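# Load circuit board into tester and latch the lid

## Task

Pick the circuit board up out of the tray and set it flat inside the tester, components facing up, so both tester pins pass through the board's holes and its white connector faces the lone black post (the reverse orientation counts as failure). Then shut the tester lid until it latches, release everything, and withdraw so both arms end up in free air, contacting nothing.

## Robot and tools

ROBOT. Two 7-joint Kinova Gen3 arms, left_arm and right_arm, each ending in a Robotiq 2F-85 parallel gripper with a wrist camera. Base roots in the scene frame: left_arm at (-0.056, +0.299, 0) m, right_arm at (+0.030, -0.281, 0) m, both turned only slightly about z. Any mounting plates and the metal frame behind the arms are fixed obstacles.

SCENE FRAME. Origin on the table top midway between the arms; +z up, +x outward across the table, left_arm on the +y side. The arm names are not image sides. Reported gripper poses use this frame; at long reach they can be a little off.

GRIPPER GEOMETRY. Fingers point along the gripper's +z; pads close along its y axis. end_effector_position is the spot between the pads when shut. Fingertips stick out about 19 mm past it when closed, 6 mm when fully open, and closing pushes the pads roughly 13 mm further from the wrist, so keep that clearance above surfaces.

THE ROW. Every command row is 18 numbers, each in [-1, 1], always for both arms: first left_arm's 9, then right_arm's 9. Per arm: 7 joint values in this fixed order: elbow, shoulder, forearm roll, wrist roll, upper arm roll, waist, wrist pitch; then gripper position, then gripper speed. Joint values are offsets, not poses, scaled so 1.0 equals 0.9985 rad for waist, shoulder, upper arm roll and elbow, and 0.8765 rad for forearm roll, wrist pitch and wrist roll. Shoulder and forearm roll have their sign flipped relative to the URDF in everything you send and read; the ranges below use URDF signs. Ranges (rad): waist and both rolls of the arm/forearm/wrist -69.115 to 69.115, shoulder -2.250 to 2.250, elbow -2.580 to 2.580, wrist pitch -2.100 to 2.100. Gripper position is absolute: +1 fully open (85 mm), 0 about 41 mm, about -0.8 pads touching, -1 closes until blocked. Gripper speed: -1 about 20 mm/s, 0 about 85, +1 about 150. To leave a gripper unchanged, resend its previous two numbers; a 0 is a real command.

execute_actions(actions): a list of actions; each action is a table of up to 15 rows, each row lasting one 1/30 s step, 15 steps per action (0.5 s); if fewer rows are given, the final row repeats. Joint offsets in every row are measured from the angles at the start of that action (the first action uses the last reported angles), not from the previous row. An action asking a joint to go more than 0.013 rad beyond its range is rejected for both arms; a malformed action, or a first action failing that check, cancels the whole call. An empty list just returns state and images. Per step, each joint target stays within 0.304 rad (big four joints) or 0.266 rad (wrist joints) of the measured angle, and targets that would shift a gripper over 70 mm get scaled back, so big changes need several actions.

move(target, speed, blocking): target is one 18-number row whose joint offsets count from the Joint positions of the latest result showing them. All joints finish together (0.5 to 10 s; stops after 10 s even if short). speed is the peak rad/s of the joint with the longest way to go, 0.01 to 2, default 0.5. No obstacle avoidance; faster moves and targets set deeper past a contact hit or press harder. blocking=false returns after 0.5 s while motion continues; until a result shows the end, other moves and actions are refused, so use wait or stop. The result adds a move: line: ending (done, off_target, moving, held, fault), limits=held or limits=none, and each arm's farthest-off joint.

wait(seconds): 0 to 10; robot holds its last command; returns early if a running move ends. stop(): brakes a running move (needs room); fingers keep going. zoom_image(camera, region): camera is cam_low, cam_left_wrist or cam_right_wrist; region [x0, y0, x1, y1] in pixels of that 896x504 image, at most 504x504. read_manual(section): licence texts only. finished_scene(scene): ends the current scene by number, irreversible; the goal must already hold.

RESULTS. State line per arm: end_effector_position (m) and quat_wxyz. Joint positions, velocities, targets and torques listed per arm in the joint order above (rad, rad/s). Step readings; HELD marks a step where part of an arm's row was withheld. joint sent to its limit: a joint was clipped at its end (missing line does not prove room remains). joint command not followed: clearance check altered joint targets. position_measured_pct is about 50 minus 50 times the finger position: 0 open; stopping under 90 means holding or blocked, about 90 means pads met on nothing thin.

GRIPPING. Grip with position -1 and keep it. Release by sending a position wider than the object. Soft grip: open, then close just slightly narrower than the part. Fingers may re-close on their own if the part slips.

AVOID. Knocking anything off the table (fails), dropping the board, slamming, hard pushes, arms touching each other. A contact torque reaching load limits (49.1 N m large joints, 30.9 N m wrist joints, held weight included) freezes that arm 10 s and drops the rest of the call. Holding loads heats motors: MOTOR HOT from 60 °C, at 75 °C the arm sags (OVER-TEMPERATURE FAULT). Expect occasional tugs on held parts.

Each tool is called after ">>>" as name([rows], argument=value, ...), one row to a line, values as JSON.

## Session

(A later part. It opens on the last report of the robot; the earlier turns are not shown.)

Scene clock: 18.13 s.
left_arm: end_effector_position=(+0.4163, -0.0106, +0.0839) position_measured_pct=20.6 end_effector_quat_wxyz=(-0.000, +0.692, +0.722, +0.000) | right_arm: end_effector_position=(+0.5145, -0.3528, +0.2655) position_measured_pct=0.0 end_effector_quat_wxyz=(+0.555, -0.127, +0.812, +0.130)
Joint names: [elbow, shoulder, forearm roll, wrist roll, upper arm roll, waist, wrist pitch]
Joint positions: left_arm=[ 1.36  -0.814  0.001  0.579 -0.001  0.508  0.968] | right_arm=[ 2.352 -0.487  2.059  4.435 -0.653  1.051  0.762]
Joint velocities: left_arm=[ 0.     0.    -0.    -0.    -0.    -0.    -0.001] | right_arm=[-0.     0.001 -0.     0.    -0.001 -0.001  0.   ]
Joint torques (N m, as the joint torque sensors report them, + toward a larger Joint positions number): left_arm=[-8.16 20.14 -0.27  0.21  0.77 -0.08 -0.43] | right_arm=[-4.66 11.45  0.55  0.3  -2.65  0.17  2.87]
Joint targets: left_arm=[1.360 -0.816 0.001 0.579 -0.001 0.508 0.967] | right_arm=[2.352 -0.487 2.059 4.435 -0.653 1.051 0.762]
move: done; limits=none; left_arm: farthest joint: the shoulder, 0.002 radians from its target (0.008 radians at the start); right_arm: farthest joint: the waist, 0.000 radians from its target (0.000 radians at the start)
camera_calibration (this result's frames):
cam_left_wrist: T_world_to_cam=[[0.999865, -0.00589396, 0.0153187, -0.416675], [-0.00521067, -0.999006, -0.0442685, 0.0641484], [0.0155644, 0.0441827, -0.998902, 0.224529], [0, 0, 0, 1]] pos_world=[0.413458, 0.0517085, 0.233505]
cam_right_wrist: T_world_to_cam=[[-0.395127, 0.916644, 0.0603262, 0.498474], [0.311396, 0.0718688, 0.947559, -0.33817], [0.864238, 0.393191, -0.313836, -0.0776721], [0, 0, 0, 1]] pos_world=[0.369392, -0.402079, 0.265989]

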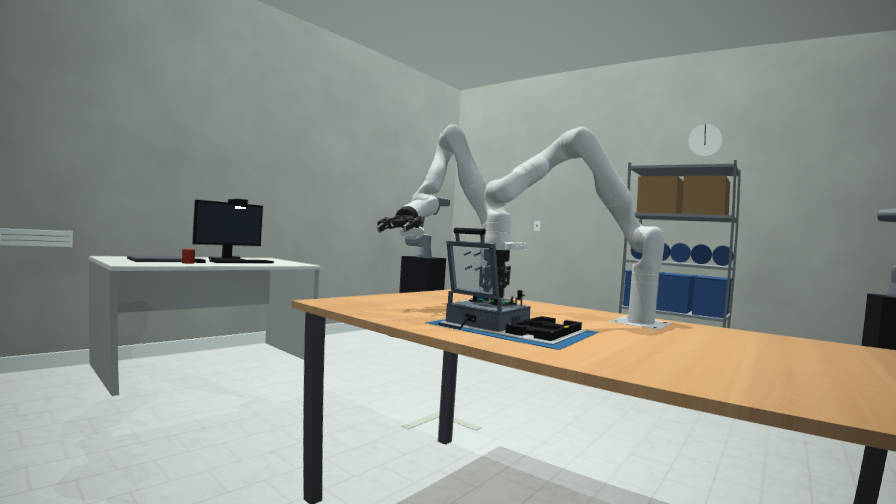

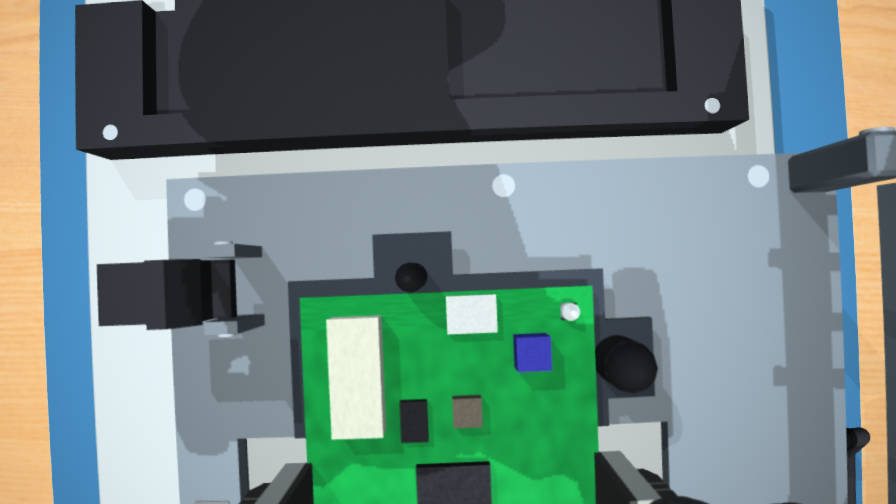

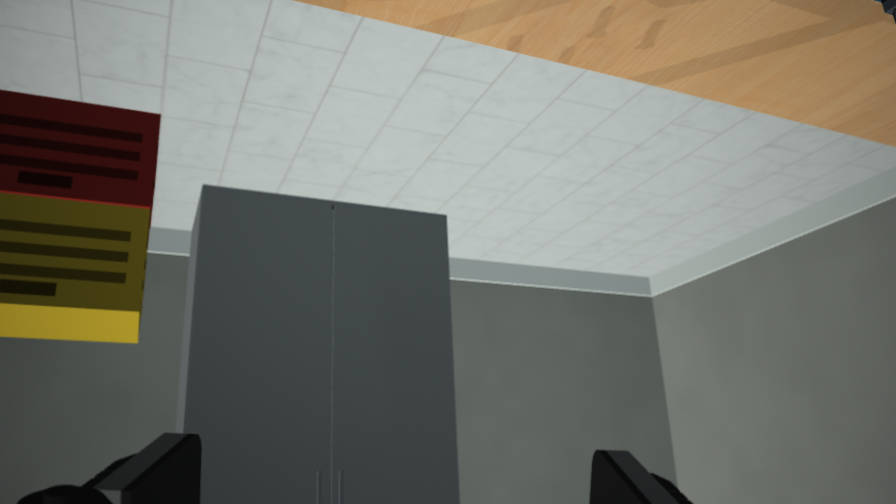

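>>> move(target=[0,0,0,0,0,0,0,1,-0.5,0,0,0,0,0,0,0,1,0])

>>> move(target=[-0.045,0.059,0,0,0,0,0.118,1,0,0,0,0,0,0,0,0,1,0], speed=0.2)

>>> move(target=[-0.481,0.113,0,0.11,0,0.1,0.678,1,0,0,0,0,0,0,0,0,1,0], speed=0.7)

Scene clock: 19.00 s.
left_arm: end_effector_position=(+0.4163, -0.0106, +0.0839) position_measured_pct=0.0 end_effector_quat_wxyz=(-0.000, +0.692, +0.722, +0.000) | right_arm: end_effector_position=(+0.5145, -0.3528, +0.2655) position_measured_pct=0.0 end_effector_quat_wxyz=(+0.555, -0.127, +0.811, +0.130)
Joint names: [elbow, shoulder, forearm roll, wrist roll, upper arm roll, waist, wrist pitch]
Joint positions: left_arm=[ 1.36  -0.814  0.001  0.579 -0.001  0.508  0.968] | right_arm=[ 2.352 -0.487  2.059  4.435 -0.653  1.051  0.762]
Joint velocities: left_arm=[-0.     0.     0.    -0.    -0.001  0.     0.   ] | right_arm=[-0.002 -0.     0.     0.    -0.    -0.001  0.   ]
Joint torques (N m, as the joint torque sensors report them, + toward a larger Joint positions number): left_arm=[-7.63 21.3  -0.06  0.14  0.8  -0.05  0.16] | right_arm=[-4.54 11.47  0.49  0.27 -2.51 -0.03  2.78]
Joint targets: left_arm=[1.360 -0.814 0.001 0.579 -0.001 0.508 0.968] | right_arm=[2.352 -0.487 2.059 4.435 -0.653 1.051 0.762]
move: done; limits=none; left_arm: farthest joint: the waist, 0.000 radians from its target (0.000 radians at the start); right_arm: farthest joint: the waist, 0.000 radians from its target (0.000 radians at the start)
camera_calibration (this result's frames):
cam_left_wrist: T_world_to_cam=[[0.999865, -0.00589385, 0.0153262, -0.416678], [-0.00521029, -0.999006, -0.0442642, 0.0641467], [0.0155719, 0.0441784, -0.998902, 0.224529], [0, 0, 0, 1]] pos_world=[0.41346, 0.0517078, 0.233508]
cam_right_wrist: T_world_to_cam=[[-0.395126, 0.916644, 0.0603255, 0.498474], [0.311394, 0.0718684, 0.947559, -0.338171], [0.864239, 0.39319, -0.313834, -0.0776735], [0, 0, 0, 1]] pos_world=[0.369393, -0.402079, 0.265989]

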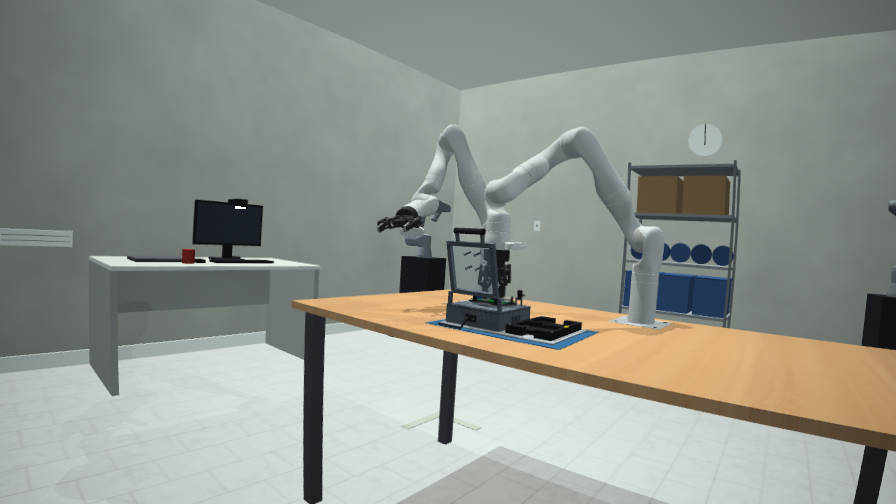

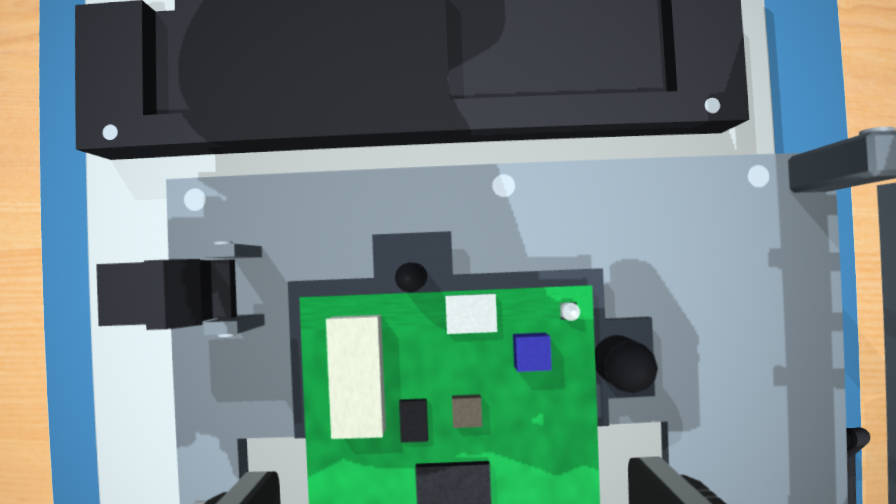

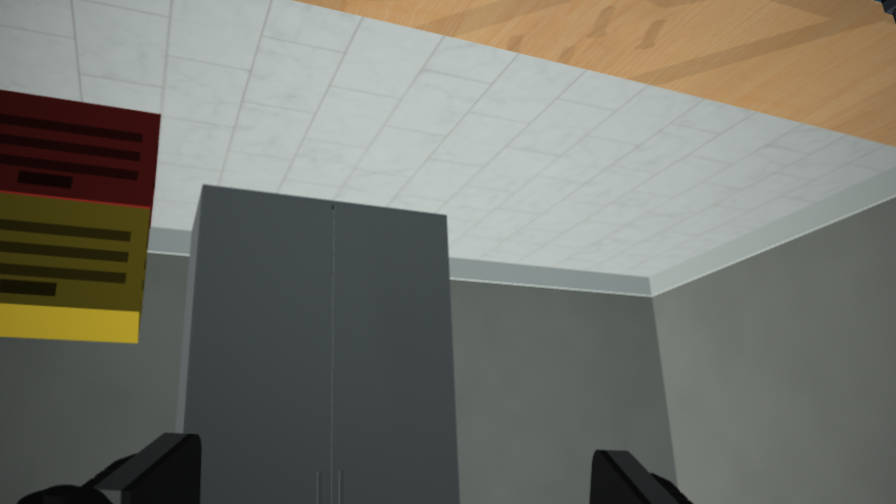

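Scene clock: 19.83 s.
left_arm: end_effector_position=(+0.4160, -0.0104, +0.1292) position_measured_pct=0.0 end_effector_quat_wxyz=(-0.000, +0.692, +0.722, +0.001) | right_arm: end_effector_position=(+0.5145, -0.3528, +0.2655) position_measured_pct=0.0 end_effector_quat_wxyz=(+0.555, -0.127, +0.811, +0.130)
Joint names: [elbow, shoulder, forearm roll, wrist roll, upper arm roll, waist, wrist pitch]
Joint positions: left_arm=[ 1.315 -0.755  0.001  0.579 -0.001  0.508  1.071] | right_arm=[ 2.352 -0.487  2.059  4.435 -0.653  1.051  0.762]
Joint velocities: left_arm=[ 0.     0.002 -0.     0.     0.    -0.     0.   ] | right_arm=[ 0.     0.    -0.    -0.001 -0.    -0.    -0.   ]
Joint torques (N m, as the joint torque sensors report them, + toward a larger Joint positions number): left_arm=[-8.49 21.16 -0.17  0.26  0.68 -0.04  0.14] | right_arm=[-4.42 11.4   0.45  0.38 -2.55 -0.04  2.75]
Joint targets: left_arm=[1.315 -0.755 0.001 0.579 -0.001 0.508 1.071] | right_arm=[2.352 -0.487 2.059 4.435 -0.653 1.051 0.762]
move: done; limits=none; left_arm: farthest joint: the waist, 0.000 radians from its target (0.000 radians at the start); right_arm: farthest joint: the waist, 0.000 radians from its target (0.000 radians at the start)
camera_calibration (this result's frames):
cam_left_wrist: T_world_to_cam=[[0.999862, -0.00580395, 0.015593, -0.417129], [-0.00511106, -0.999013, -0.044114, 0.0662471], [0.0158336, 0.0440282, -0.998905, 0.2696], [0, 0, 0, 1]] pos_world=[0.413141, 0.0518907, 0.278732]
cam_right_wrist: T_world_to_cam=[[-0.395125, 0.916644, 0.060325, 0.498475], [0.311392, 0.071868, 0.94756, -0.338171], [0.86424, 0.39319, -0.313833, -0.0776749], [0, 0, 0, 1]] pos_world=[0.369394, -0.40208, 0.26599]

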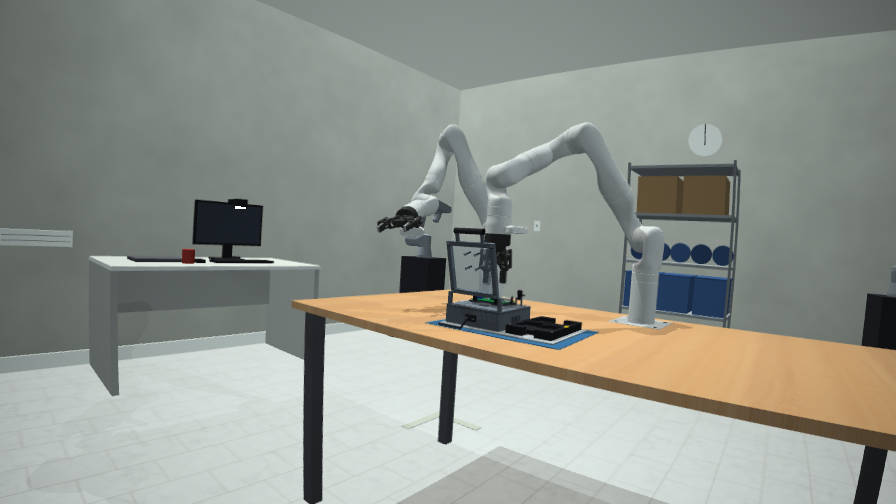

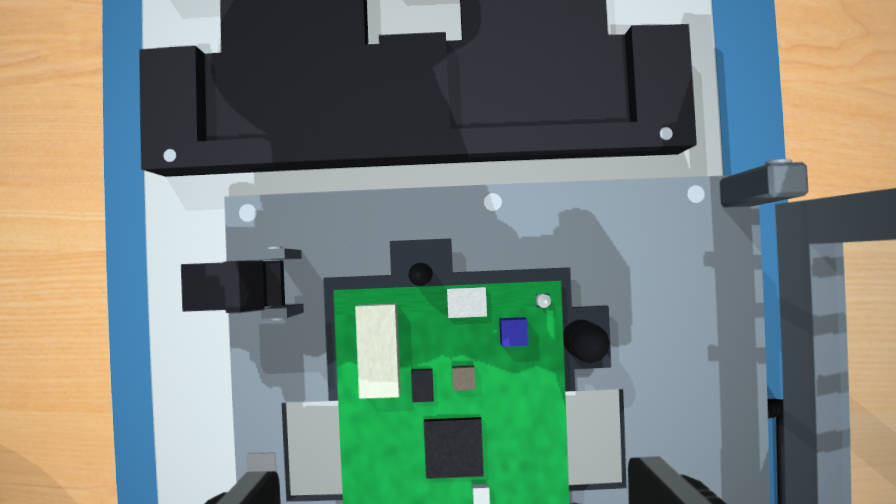

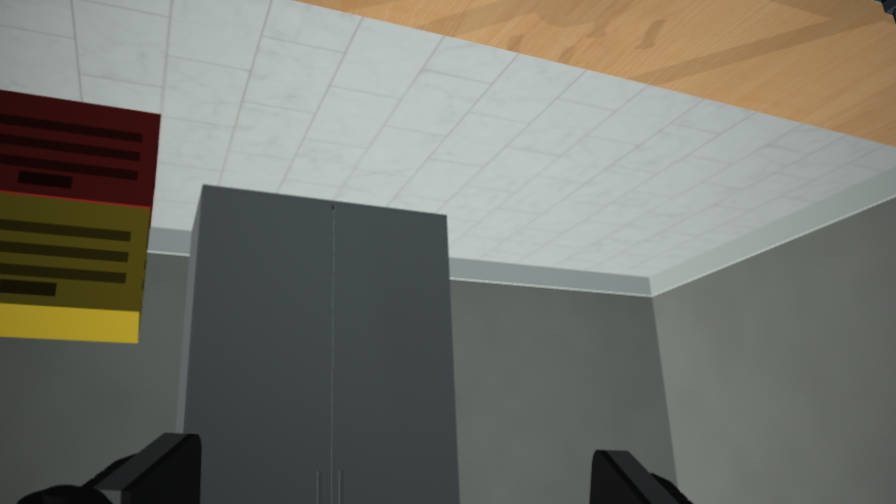

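Scene clock: 21.17 s.
left_arm: end_effector_position=(+0.3831, -0.0562, +0.3398) position_measured_pct=0.0 end_effector_quat_wxyz=(-0.001, +0.693, +0.721, +0.000) | right_arm: end_effector_position=(+0.5145, -0.3528, +0.2655) position_measured_pct=0.0 end_effector_quat_wxyz=(+0.555, -0.127, +0.811, +0.130)
Joint names: [elbow, shoulder, forearm roll, wrist roll, upper arm roll, waist, wrist pitch]
Joint positions: left_arm=[ 0.835 -0.642  0.001  0.675 -0.001  0.608  1.666] | right_arm=[ 2.352 -0.487  2.059  4.435 -0.653  1.051  0.762]
Joint velocities: left_arm=[-0.    -0.002 -0.     0.     0.     0.001 -0.   ] | right_arm=[ 0.001 -0.     0.    -0.    -0.001  0.     0.   ]
Joint torques (N m, as the joint torque sensors report them, + toward a larger Joint positions number): left_arm=[-9.46 20.73 -0.26  0.17  0.85  0.42  0.28] | right_arm=[-4.47 11.53  0.47  0.28 -2.57  0.02  2.78]
Joint targets: left_arm=[0.835 -0.643 0.001 0.675 -0.001 0.608 1.666] | right_arm=[2.352 -0.487 2.059 4.435 -0.653 1.051 0.762]
move: done; limits=none; left_arm: farthest joint: the waist, 0.000 radians from its target (0.100 radians at the start); right_arm: farthest joint: the waist, 0.000 radians from its target (0.000 radians at the start)
camera_calibration (this result's frames):
cam_left_wrist: T_world_to_cam=[[0.999851, -0.00866197, 0.0149243, -0.387716], [-0.00798788, -0.998971, -0.0446498, 0.030953], [0.0152957, 0.0445239, -0.998891, 0.482741], [0, 0, 0, 1]] pos_world=[0.380522, 0.00606921, 0.489375]
cam_right_wrist: T_world_to_cam=[[-0.395125, 0.916645, 0.0603246, 0.498476], [0.311391, 0.0718674, 0.947561, -0.338171], [0.864241, 0.393189, -0.313831, -0.0776764], [0, 0, 0, 1]] pos_world=[0.369395, -0.40208, 0.26599]

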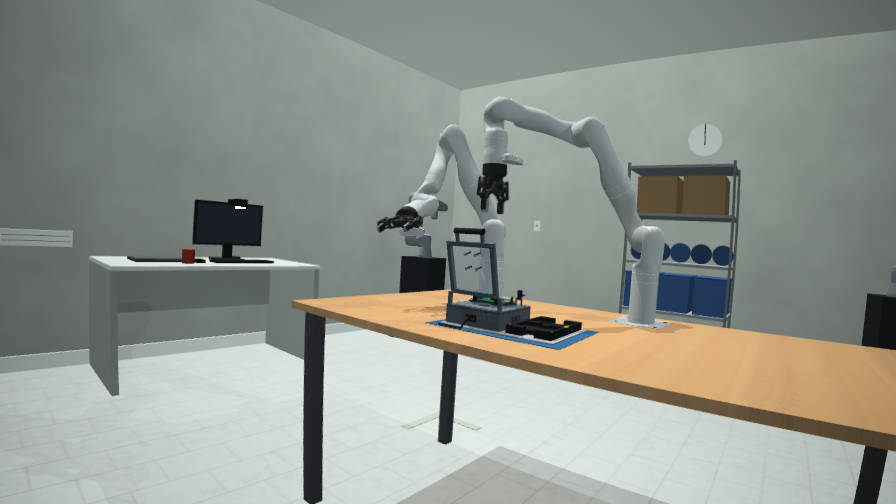

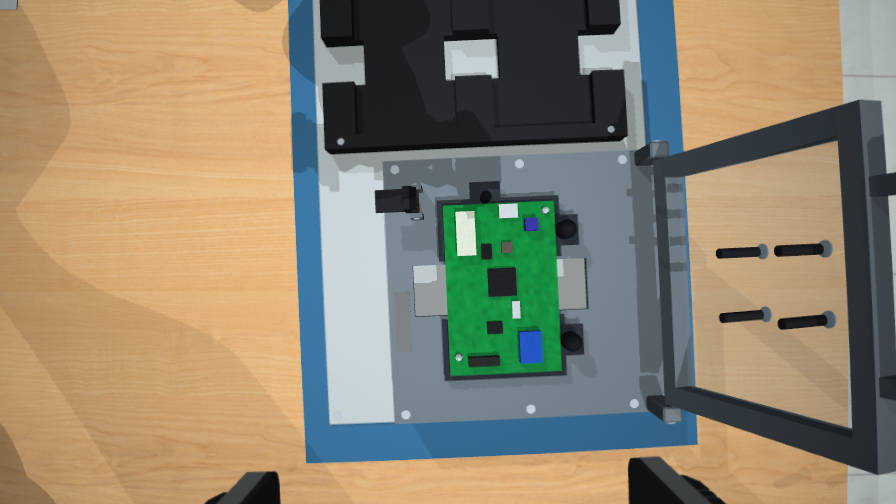

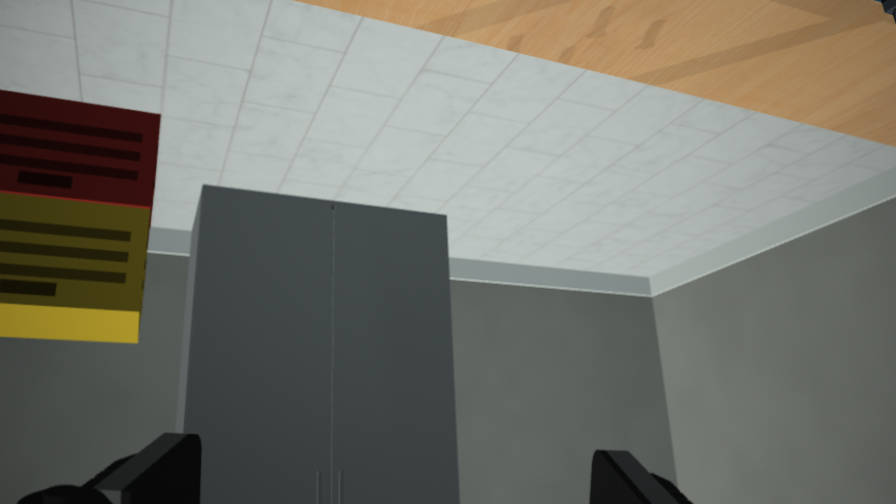

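>>> move(target=[0.3815,0.1427,0,-0.1725,0,-0.103,-0.672,1,0,0,0,0,0,0,0,0,1,0], speed=0.8)

>>> move(target=[0.3815,0.1427,0,-0.1725,0,-0.103,-0.672,1,0,0,0,0,0,0,0,0,1,0], speed=0.8)

>>> zoom_image(camera="cam_low", region=[400,150,600,340])

Scene clock: 22.83 s.
left_arm: end_effector_position=(+0.4643, -0.0370, +0.3161) position_measured_pct=0.0 end_effector_quat_wxyz=(+0.168, +0.700, +0.693, +0.045) | right_arm: end_effector_position=(+0.5145, -0.3528, +0.2655) position_measured_pct=0.0 end_effector_quat_wxyz=(+0.555, -0.127, +0.811, +0.130)
Joint names: [elbow, shoulder, forearm roll, wrist roll, upper arm roll, waist, wrist pitch]
Joint positions: left_arm=[ 1.216 -0.5    0.001  0.524 -0.001  0.505  1.077] | right_arm=[ 2.352 -0.487  2.059  4.435 -0.653  1.051  0.762]
Joint velocities: left_arm=[ 0.001  0.003 -0.     0.     0.    -0.001 -0.001] | right_arm=[-0.001 -0.     0.     0.     0.    -0.001 -0.   ]
Joint torques (N m, as the joint torque sensors report them, + toward a larger Joint positions number): left_arm=[-10.63  19.22   0.09   0.2    0.48  -0.46  -0.88] | right_arm=[-4.49 11.66  0.54  0.29 -2.6   0.04  2.73]
Joint targets: left_arm=[1.216 -0.500 0.001 0.524 -0.001 0.505 1.077] | right_arm=[2.352 -0.487 2.059 4.435 -0.653 1.051 0.762]
move: done; limits=none; left_arm: farthest joint: the shoulder, 0.001 radians from its target (0.143 radians at the start); right_arm: farthest joint: the waist, 0.000 radians from its target (0.000 radians at the start)
camera_calibration (this result's frames):
cam_left_wrist: T_world_to_cam=[[0.947433, -0.0275378, 0.318766, -0.540765], [-0.0676975, -0.990986, 0.1156, 0.0270594], [0.312709, -0.131103, -0.940758, 0.293991], [0, 0, 0, 1]] pos_world=[0.422237, 0.0504671, 0.445824]
cam_right_wrist: T_world_to_cam=[[-0.395124, 0.916645, 0.0603241, 0.498477], [0.311389, 0.0718669, 0.947561, -0.338171], [0.864242, 0.393188, -0.313829, -0.0776779], [0, 0, 0, 1]] pos_world=[0.369395, -0.402081, 0.26599]

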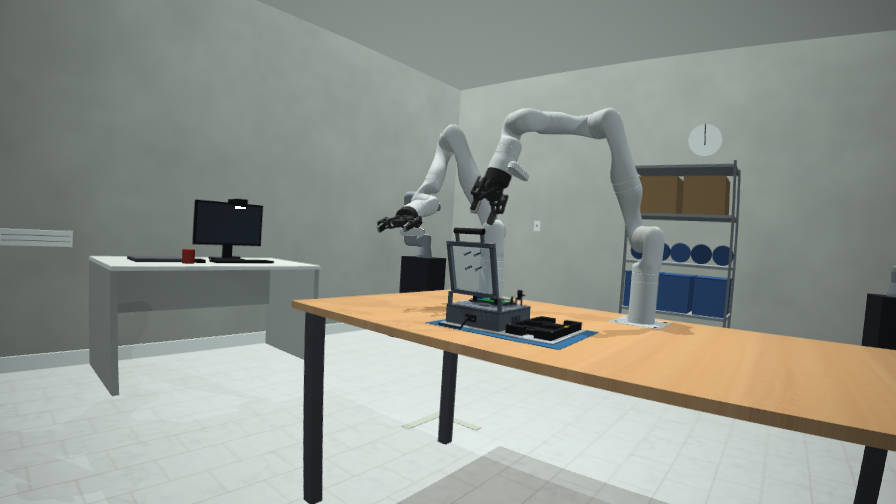

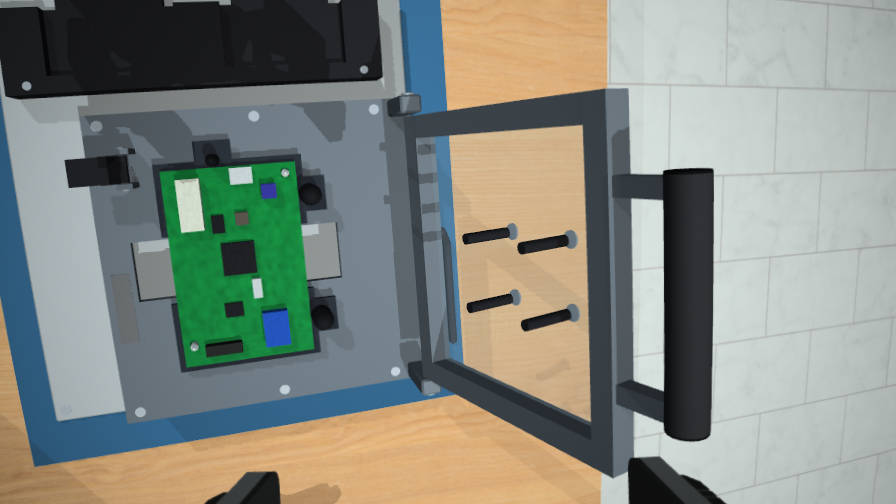

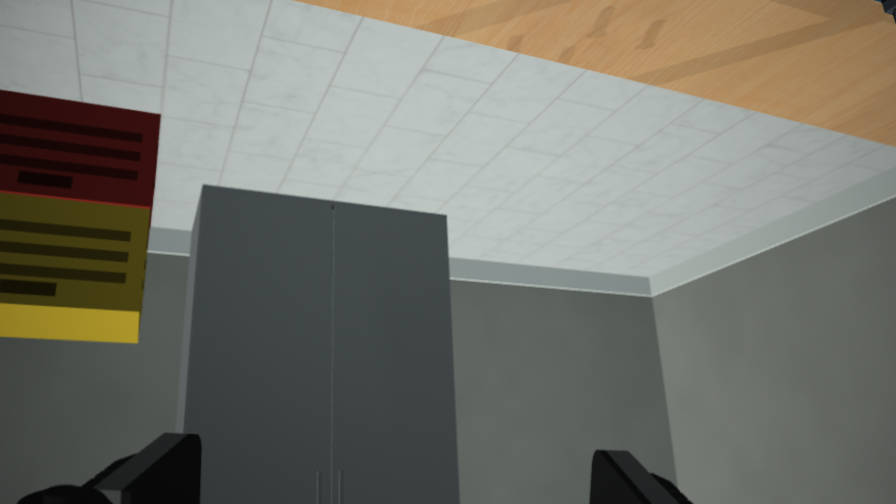

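Scene clock: 24.07 s.
left_arm: end_effector_position=(+0.5142, +0.0097, +0.3230) position_measured_pct=0.0 end_effector_quat_wxyz=(+0.318, +0.684, +0.644, +0.129) | right_arm: end_effector_position=(+0.5145, -0.3528, +0.2655) position_measured_pct=0.0 end_effector_quat_wxyz=(+0.555, -0.127, +0.811, +0.130)
Joint names: [elbow, shoulder, forearm roll, wrist roll, upper arm roll, waist, wrist pitch]
Joint positions: left_arm=[ 1.597 -0.358  0.001  0.373 -0.001  0.402  0.488] | right_arm=[ 2.352 -0.487  2.059  4.435 -0.653  1.051  0.762]
Joint velocities: left_arm=[ 0.001  0.003 -0.    -0.     0.    -0.002 -0.001] | right_arm=[ 0.     0.     0.     0.001 -0.    -0.001 -0.   ]
Joint torques (N m, as the joint torque sensors report them, + toward a larger Joint positions number): left_arm=[-10.88  16.51  -0.14   0.18   0.3    0.12  -1.71] | right_arm=[-4.46 11.4   0.38  0.25 -2.52  0.09  2.82]
Joint targets: left_arm=[1.597 -0.358 0.001 0.373 -0.001 0.402 0.488] | right_arm=[2.352 -0.487 2.059 4.435 -0.653 1.051 0.762]
move: done; limits=none; left_arm: farthest joint: the waist, 0.000 radians from its target (0.103 radians at the start); right_arm: farthest joint: the waist, 0.000 radians from its target (0.000 radians at the start)
camera_calibration (this result's frames):
cam_left_wrist: T_world_to_cam=[[0.783022, -0.00910426, 0.621927, -0.602476], [-0.148062, -0.973879, 0.172157, 0.0988238], [0.604115, -0.226887, -0.763916, 0.0850057], [0, 0, 0, 1]] pos_world=[0.435031, 0.110044, 0.422621]
cam_right_wrist: T_world_to_cam=[[-0.395123, 0.916645, 0.0603234, 0.498478], [0.311387, 0.0718667, 0.947562, -0.338171], [0.864243, 0.393188, -0.313828, -0.0776793], [0, 0, 0, 1]] pos_world=[0.369396, -0.402081, 0.265991]

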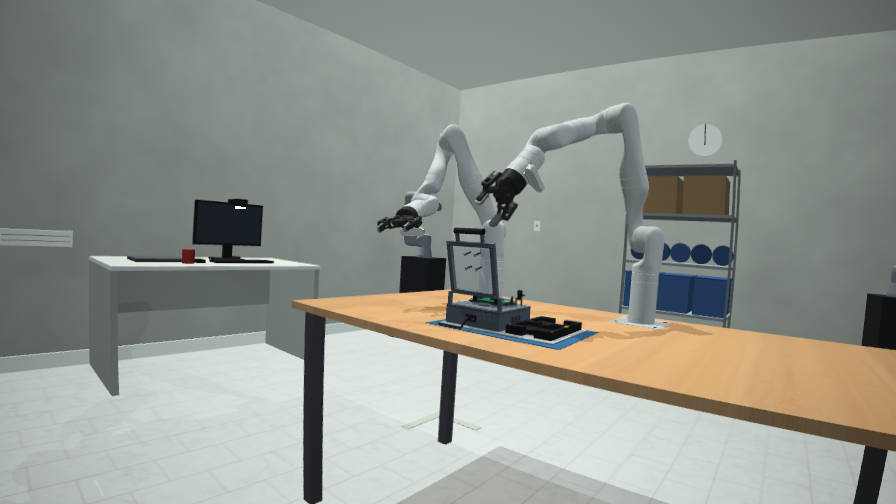

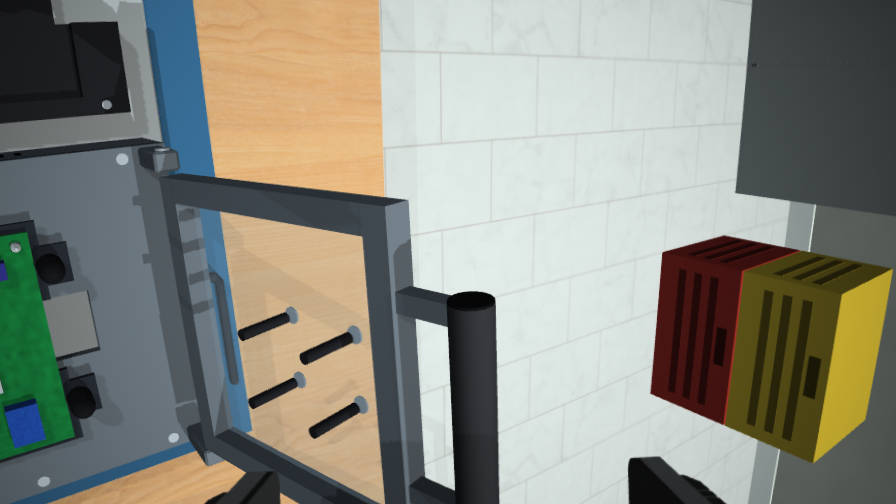

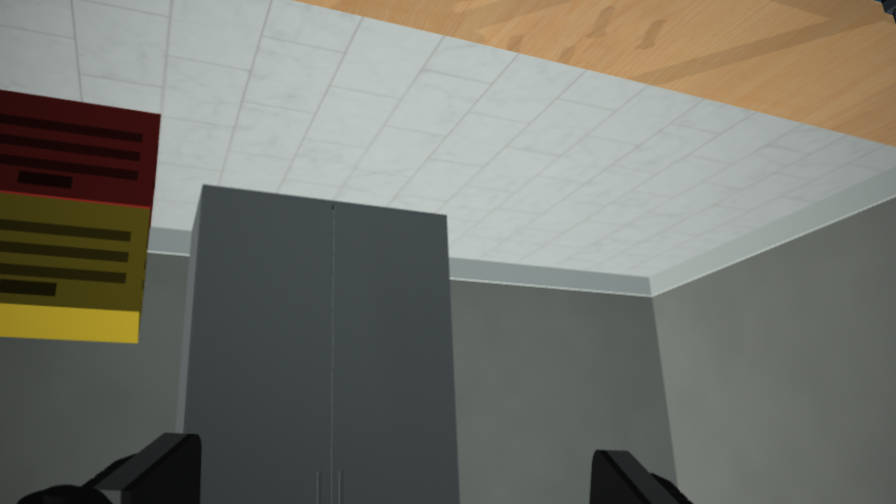

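Region (400, 150, 600, 340) of cam_low's 896x504 image, scaled by 2.520, with more detail than that image has; it fills the top 479 rows of this view, and the rest is white.

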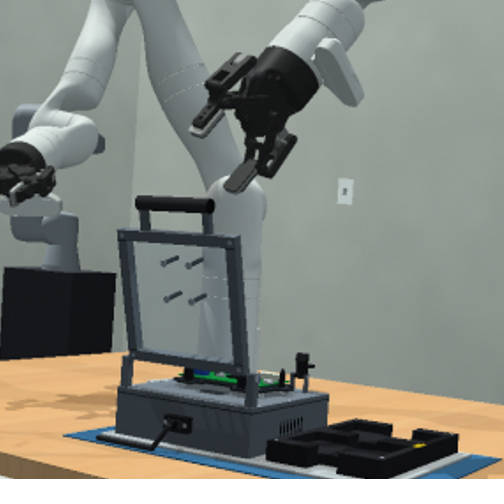

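>>> move(target=[-0.031,-0.0777,0,-0.02,0,-0.02,-0.0545,-0.33,0.5,0,0,0,0,0,0,0,1,0], speed=0.2)

Scene clock: 25.20 s.
left_arm: end_effector_position=(+0.5423, +0.0113, +0.2972) position_measured_pct=66.7 end_effector_quat_wxyz=(+0.316, +0.683, +0.645, +0.135) | right_arm: end_effector_position=(+0.5145, -0.3528, +0.2655) position_measured_pct=0.0 end_effector_quat_wxyz=(+0.555, -0.127, +0.811, +0.130)
Joint names: [elbow, shoulder, forearm roll, wrist roll, upper arm roll, waist, wrist pitch]
Joint positions: left_arm=[ 1.566 -0.436  0.001  0.355 -0.001  0.383  0.44 ] | right_arm=[ 2.352 -0.487  2.059  4.435 -0.653  1.051  0.762]
Joint velocities: left_arm=[-0.    -0.001 -0.     0.    -0.     0.    -0.001] | right_arm=[ 0.    -0.001 -0.    -0.     0.    -0.001  0.   ]
Joint torques (N m, as the joint torque sensors report them, + toward a larger Joint positions number): left_arm=[-10.96  17.92   0.15   0.28   0.26  -0.07  -1.73] | right_arm=[-4.52 11.51  0.61  0.28 -2.65  0.05  2.73]
Joint targets: left_arm=[1.566 -0.436 0.001 0.355 -0.001 0.383 0.440] | right_arm=[2.352 -0.487 2.059 4.435 -0.653 1.051 0.762]
move: done; limits=none; left_arm: farthest joint: the waist, 0.001 radians from its target (0.020 radians at the start); right_arm: farthest joint: the waist, 0.000 radians from its target (0.000 radians at the start)
camera_calibration (this result's frames):
cam_left_wrist: T_world_to_cam=[[0.779512, -0.0101885, 0.626304, -0.607862], [-0.14269, -0.976468, 0.161711, 0.109226], [0.609918, -0.215423, -0.762622, 0.0449811], [0, 0, 0, 1]] pos_world=[0.461986, 0.110152, 0.397347]
cam_right_wrist: T_world_to_cam=[[-0.395123, 0.916646, 0.0603226, 0.498478], [0.311386, 0.0718665, 0.947562, -0.338172], [0.864244, 0.393187, -0.313826, -0.0776807], [0, 0, 0, 1]] pos_world=[0.369397, -0.402082, 0.265991]

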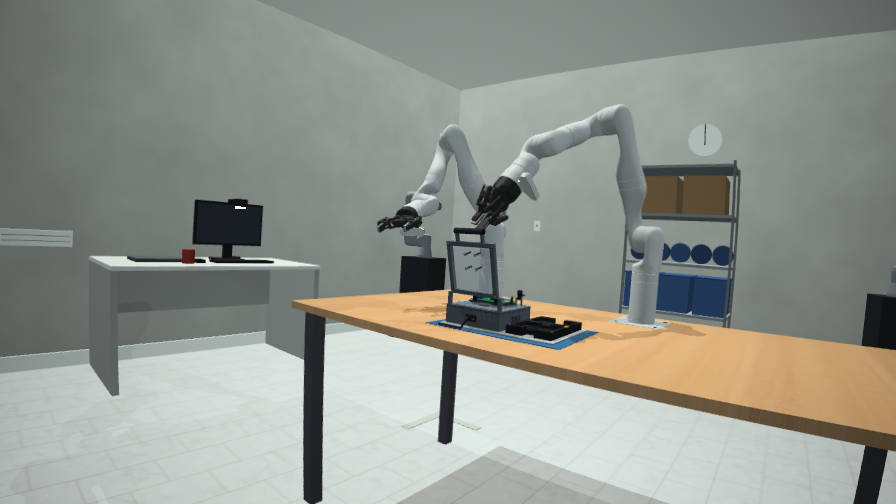

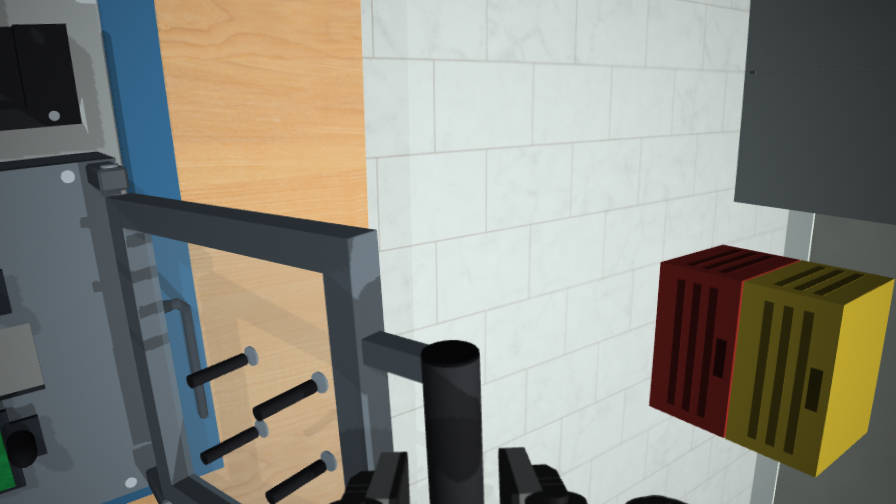

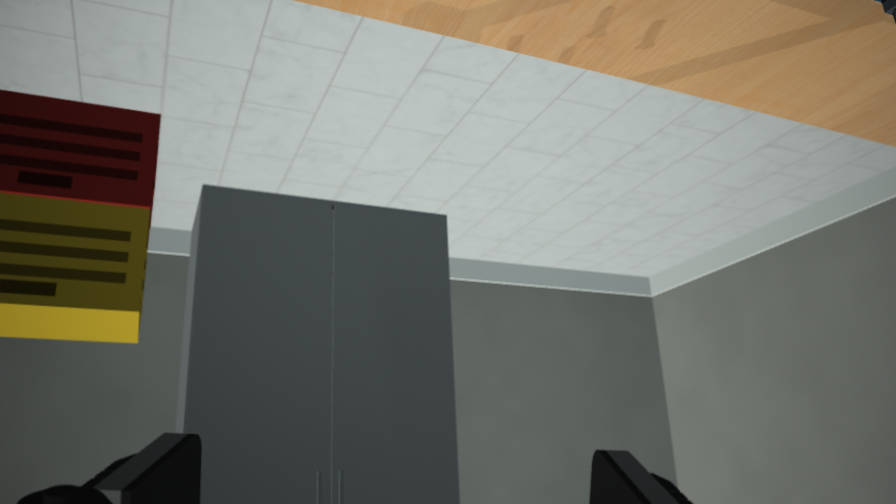

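>>> move(target=[-0.034,-0.0782,0,0,0,0,-0.0503,-0.33,0.5,0,0,0,0,0,0,0,1,0], speed=0.1)

>>> zoom_image(camera="cam_low", region=[400,150,600,340])

Scene clock: 26.40 s.
left_arm: end_effector_position=(+0.5635, +0.0021, +0.2698) position_measured_pct=66.7 end_effector_quat_wxyz=(+0.316, +0.683, +0.645, +0.135) | right_arm: end_effector_position=(+0.5145, -0.3528, +0.2655) position_measured_pct=0.0 end_effector_quat_wxyz=(+0.555, -0.127, +0.811, +0.130)
Joint names: [elbow, shoulder, forearm roll, wrist roll, upper arm roll, waist, wrist pitch]
Joint positions: left_arm=[ 1.532 -0.513  0.001  0.355 -0.001  0.383  0.396] | right_arm=[ 2.352 -0.487  2.059  4.435 -0.653  1.051  0.762]
Joint velocities: left_arm=[-0.    -0.003 -0.     0.     0.     0.     0.001] | right_arm=[ 0.     0.001  0.    -0.001  0.    -0.     0.   ]
Joint torques (N m, as the joint torque sensors report them, + toward a larger Joint positions number): left_arm=[-10.65  19.26  -0.09   0.37   0.4    0.17  -1.7 ] | right_arm=[-4.66 11.67  0.5   0.32 -2.47  0.02  2.73]
Joint targets: left_arm=[1.532 -0.514 0.001 0.355 -0.001 0.383 0.396] | right_arm=[2.352 -0.487 2.059 4.435 -0.653 1.051 0.762]
move: done; limits=none; left_arm: farthest joint: the shoulder, 0.001 radians from its target (0.079 radians at the start); right_arm: farthest joint: the waist, 0.000 radians from its target (0.000 radians at the start)
camera_calibration (this result's frames):
cam_left_wrist: T_world_to_cam=[[0.779397, -0.0102035, 0.626448, -0.607338], [-0.142767, -0.976455, 0.16172, 0.107676], [0.610048, -0.21548, -0.762503, 0.00910366], [0, 0, 0, 1]] pos_world=[0.483176, 0.100905, 0.369994]
cam_right_wrist: T_world_to_cam=[[-0.395122, 0.916646, 0.0603221, 0.498479], [0.311384, 0.071866, 0.947563, -0.338172], [0.864244, 0.393186, -0.313825, -0.0776821], [0, 0, 0, 1]] pos_world=[0.369398, -0.402082, 0.265991]

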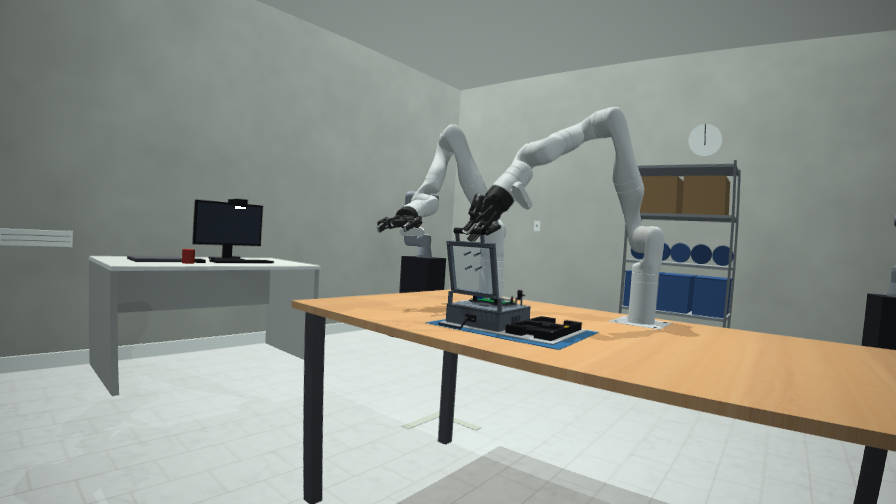

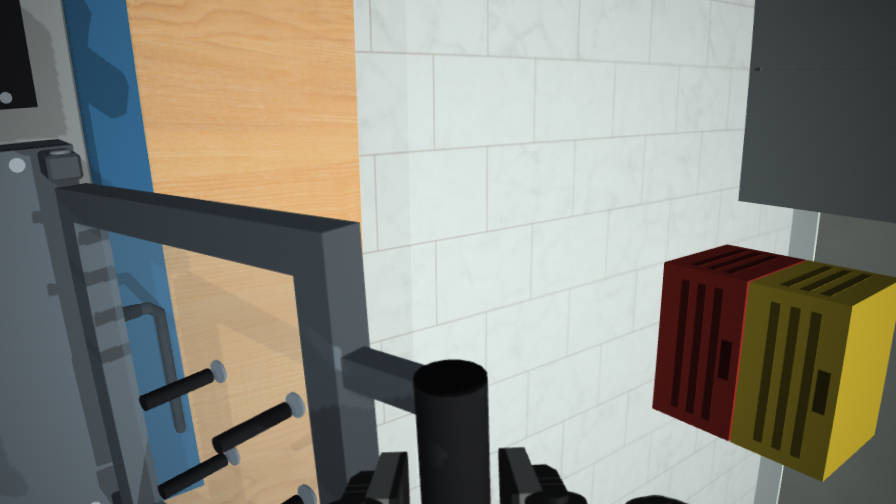

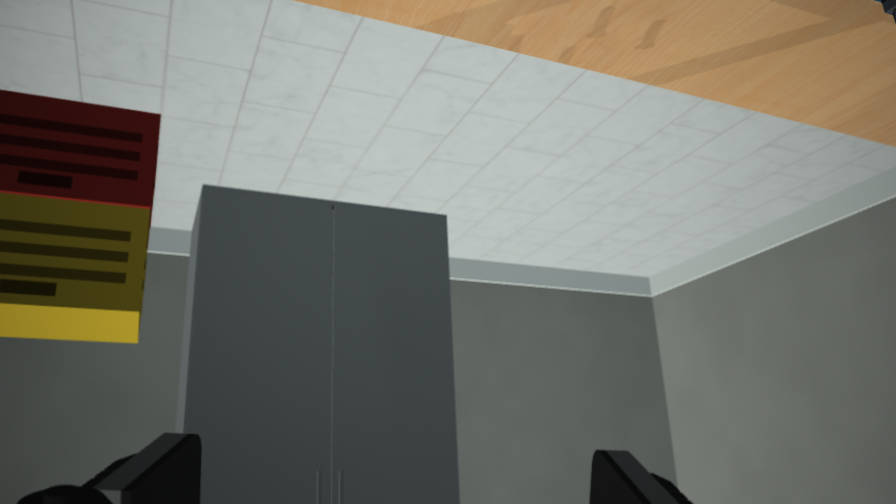

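Region (400, 150, 600, 340) of cam_low's 896x504 image, scaled by 2.520, with more detail than that image has; it fills the top 479 rows of this view, and the rest is white.

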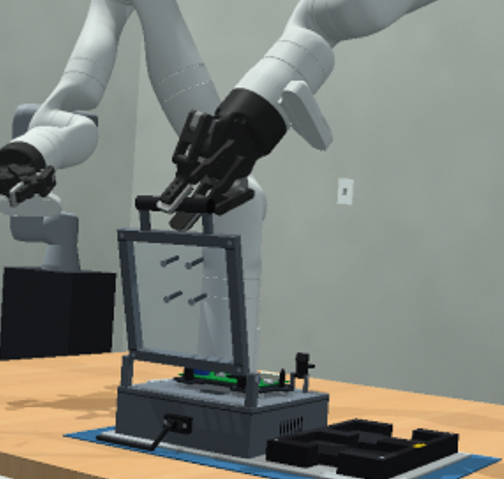

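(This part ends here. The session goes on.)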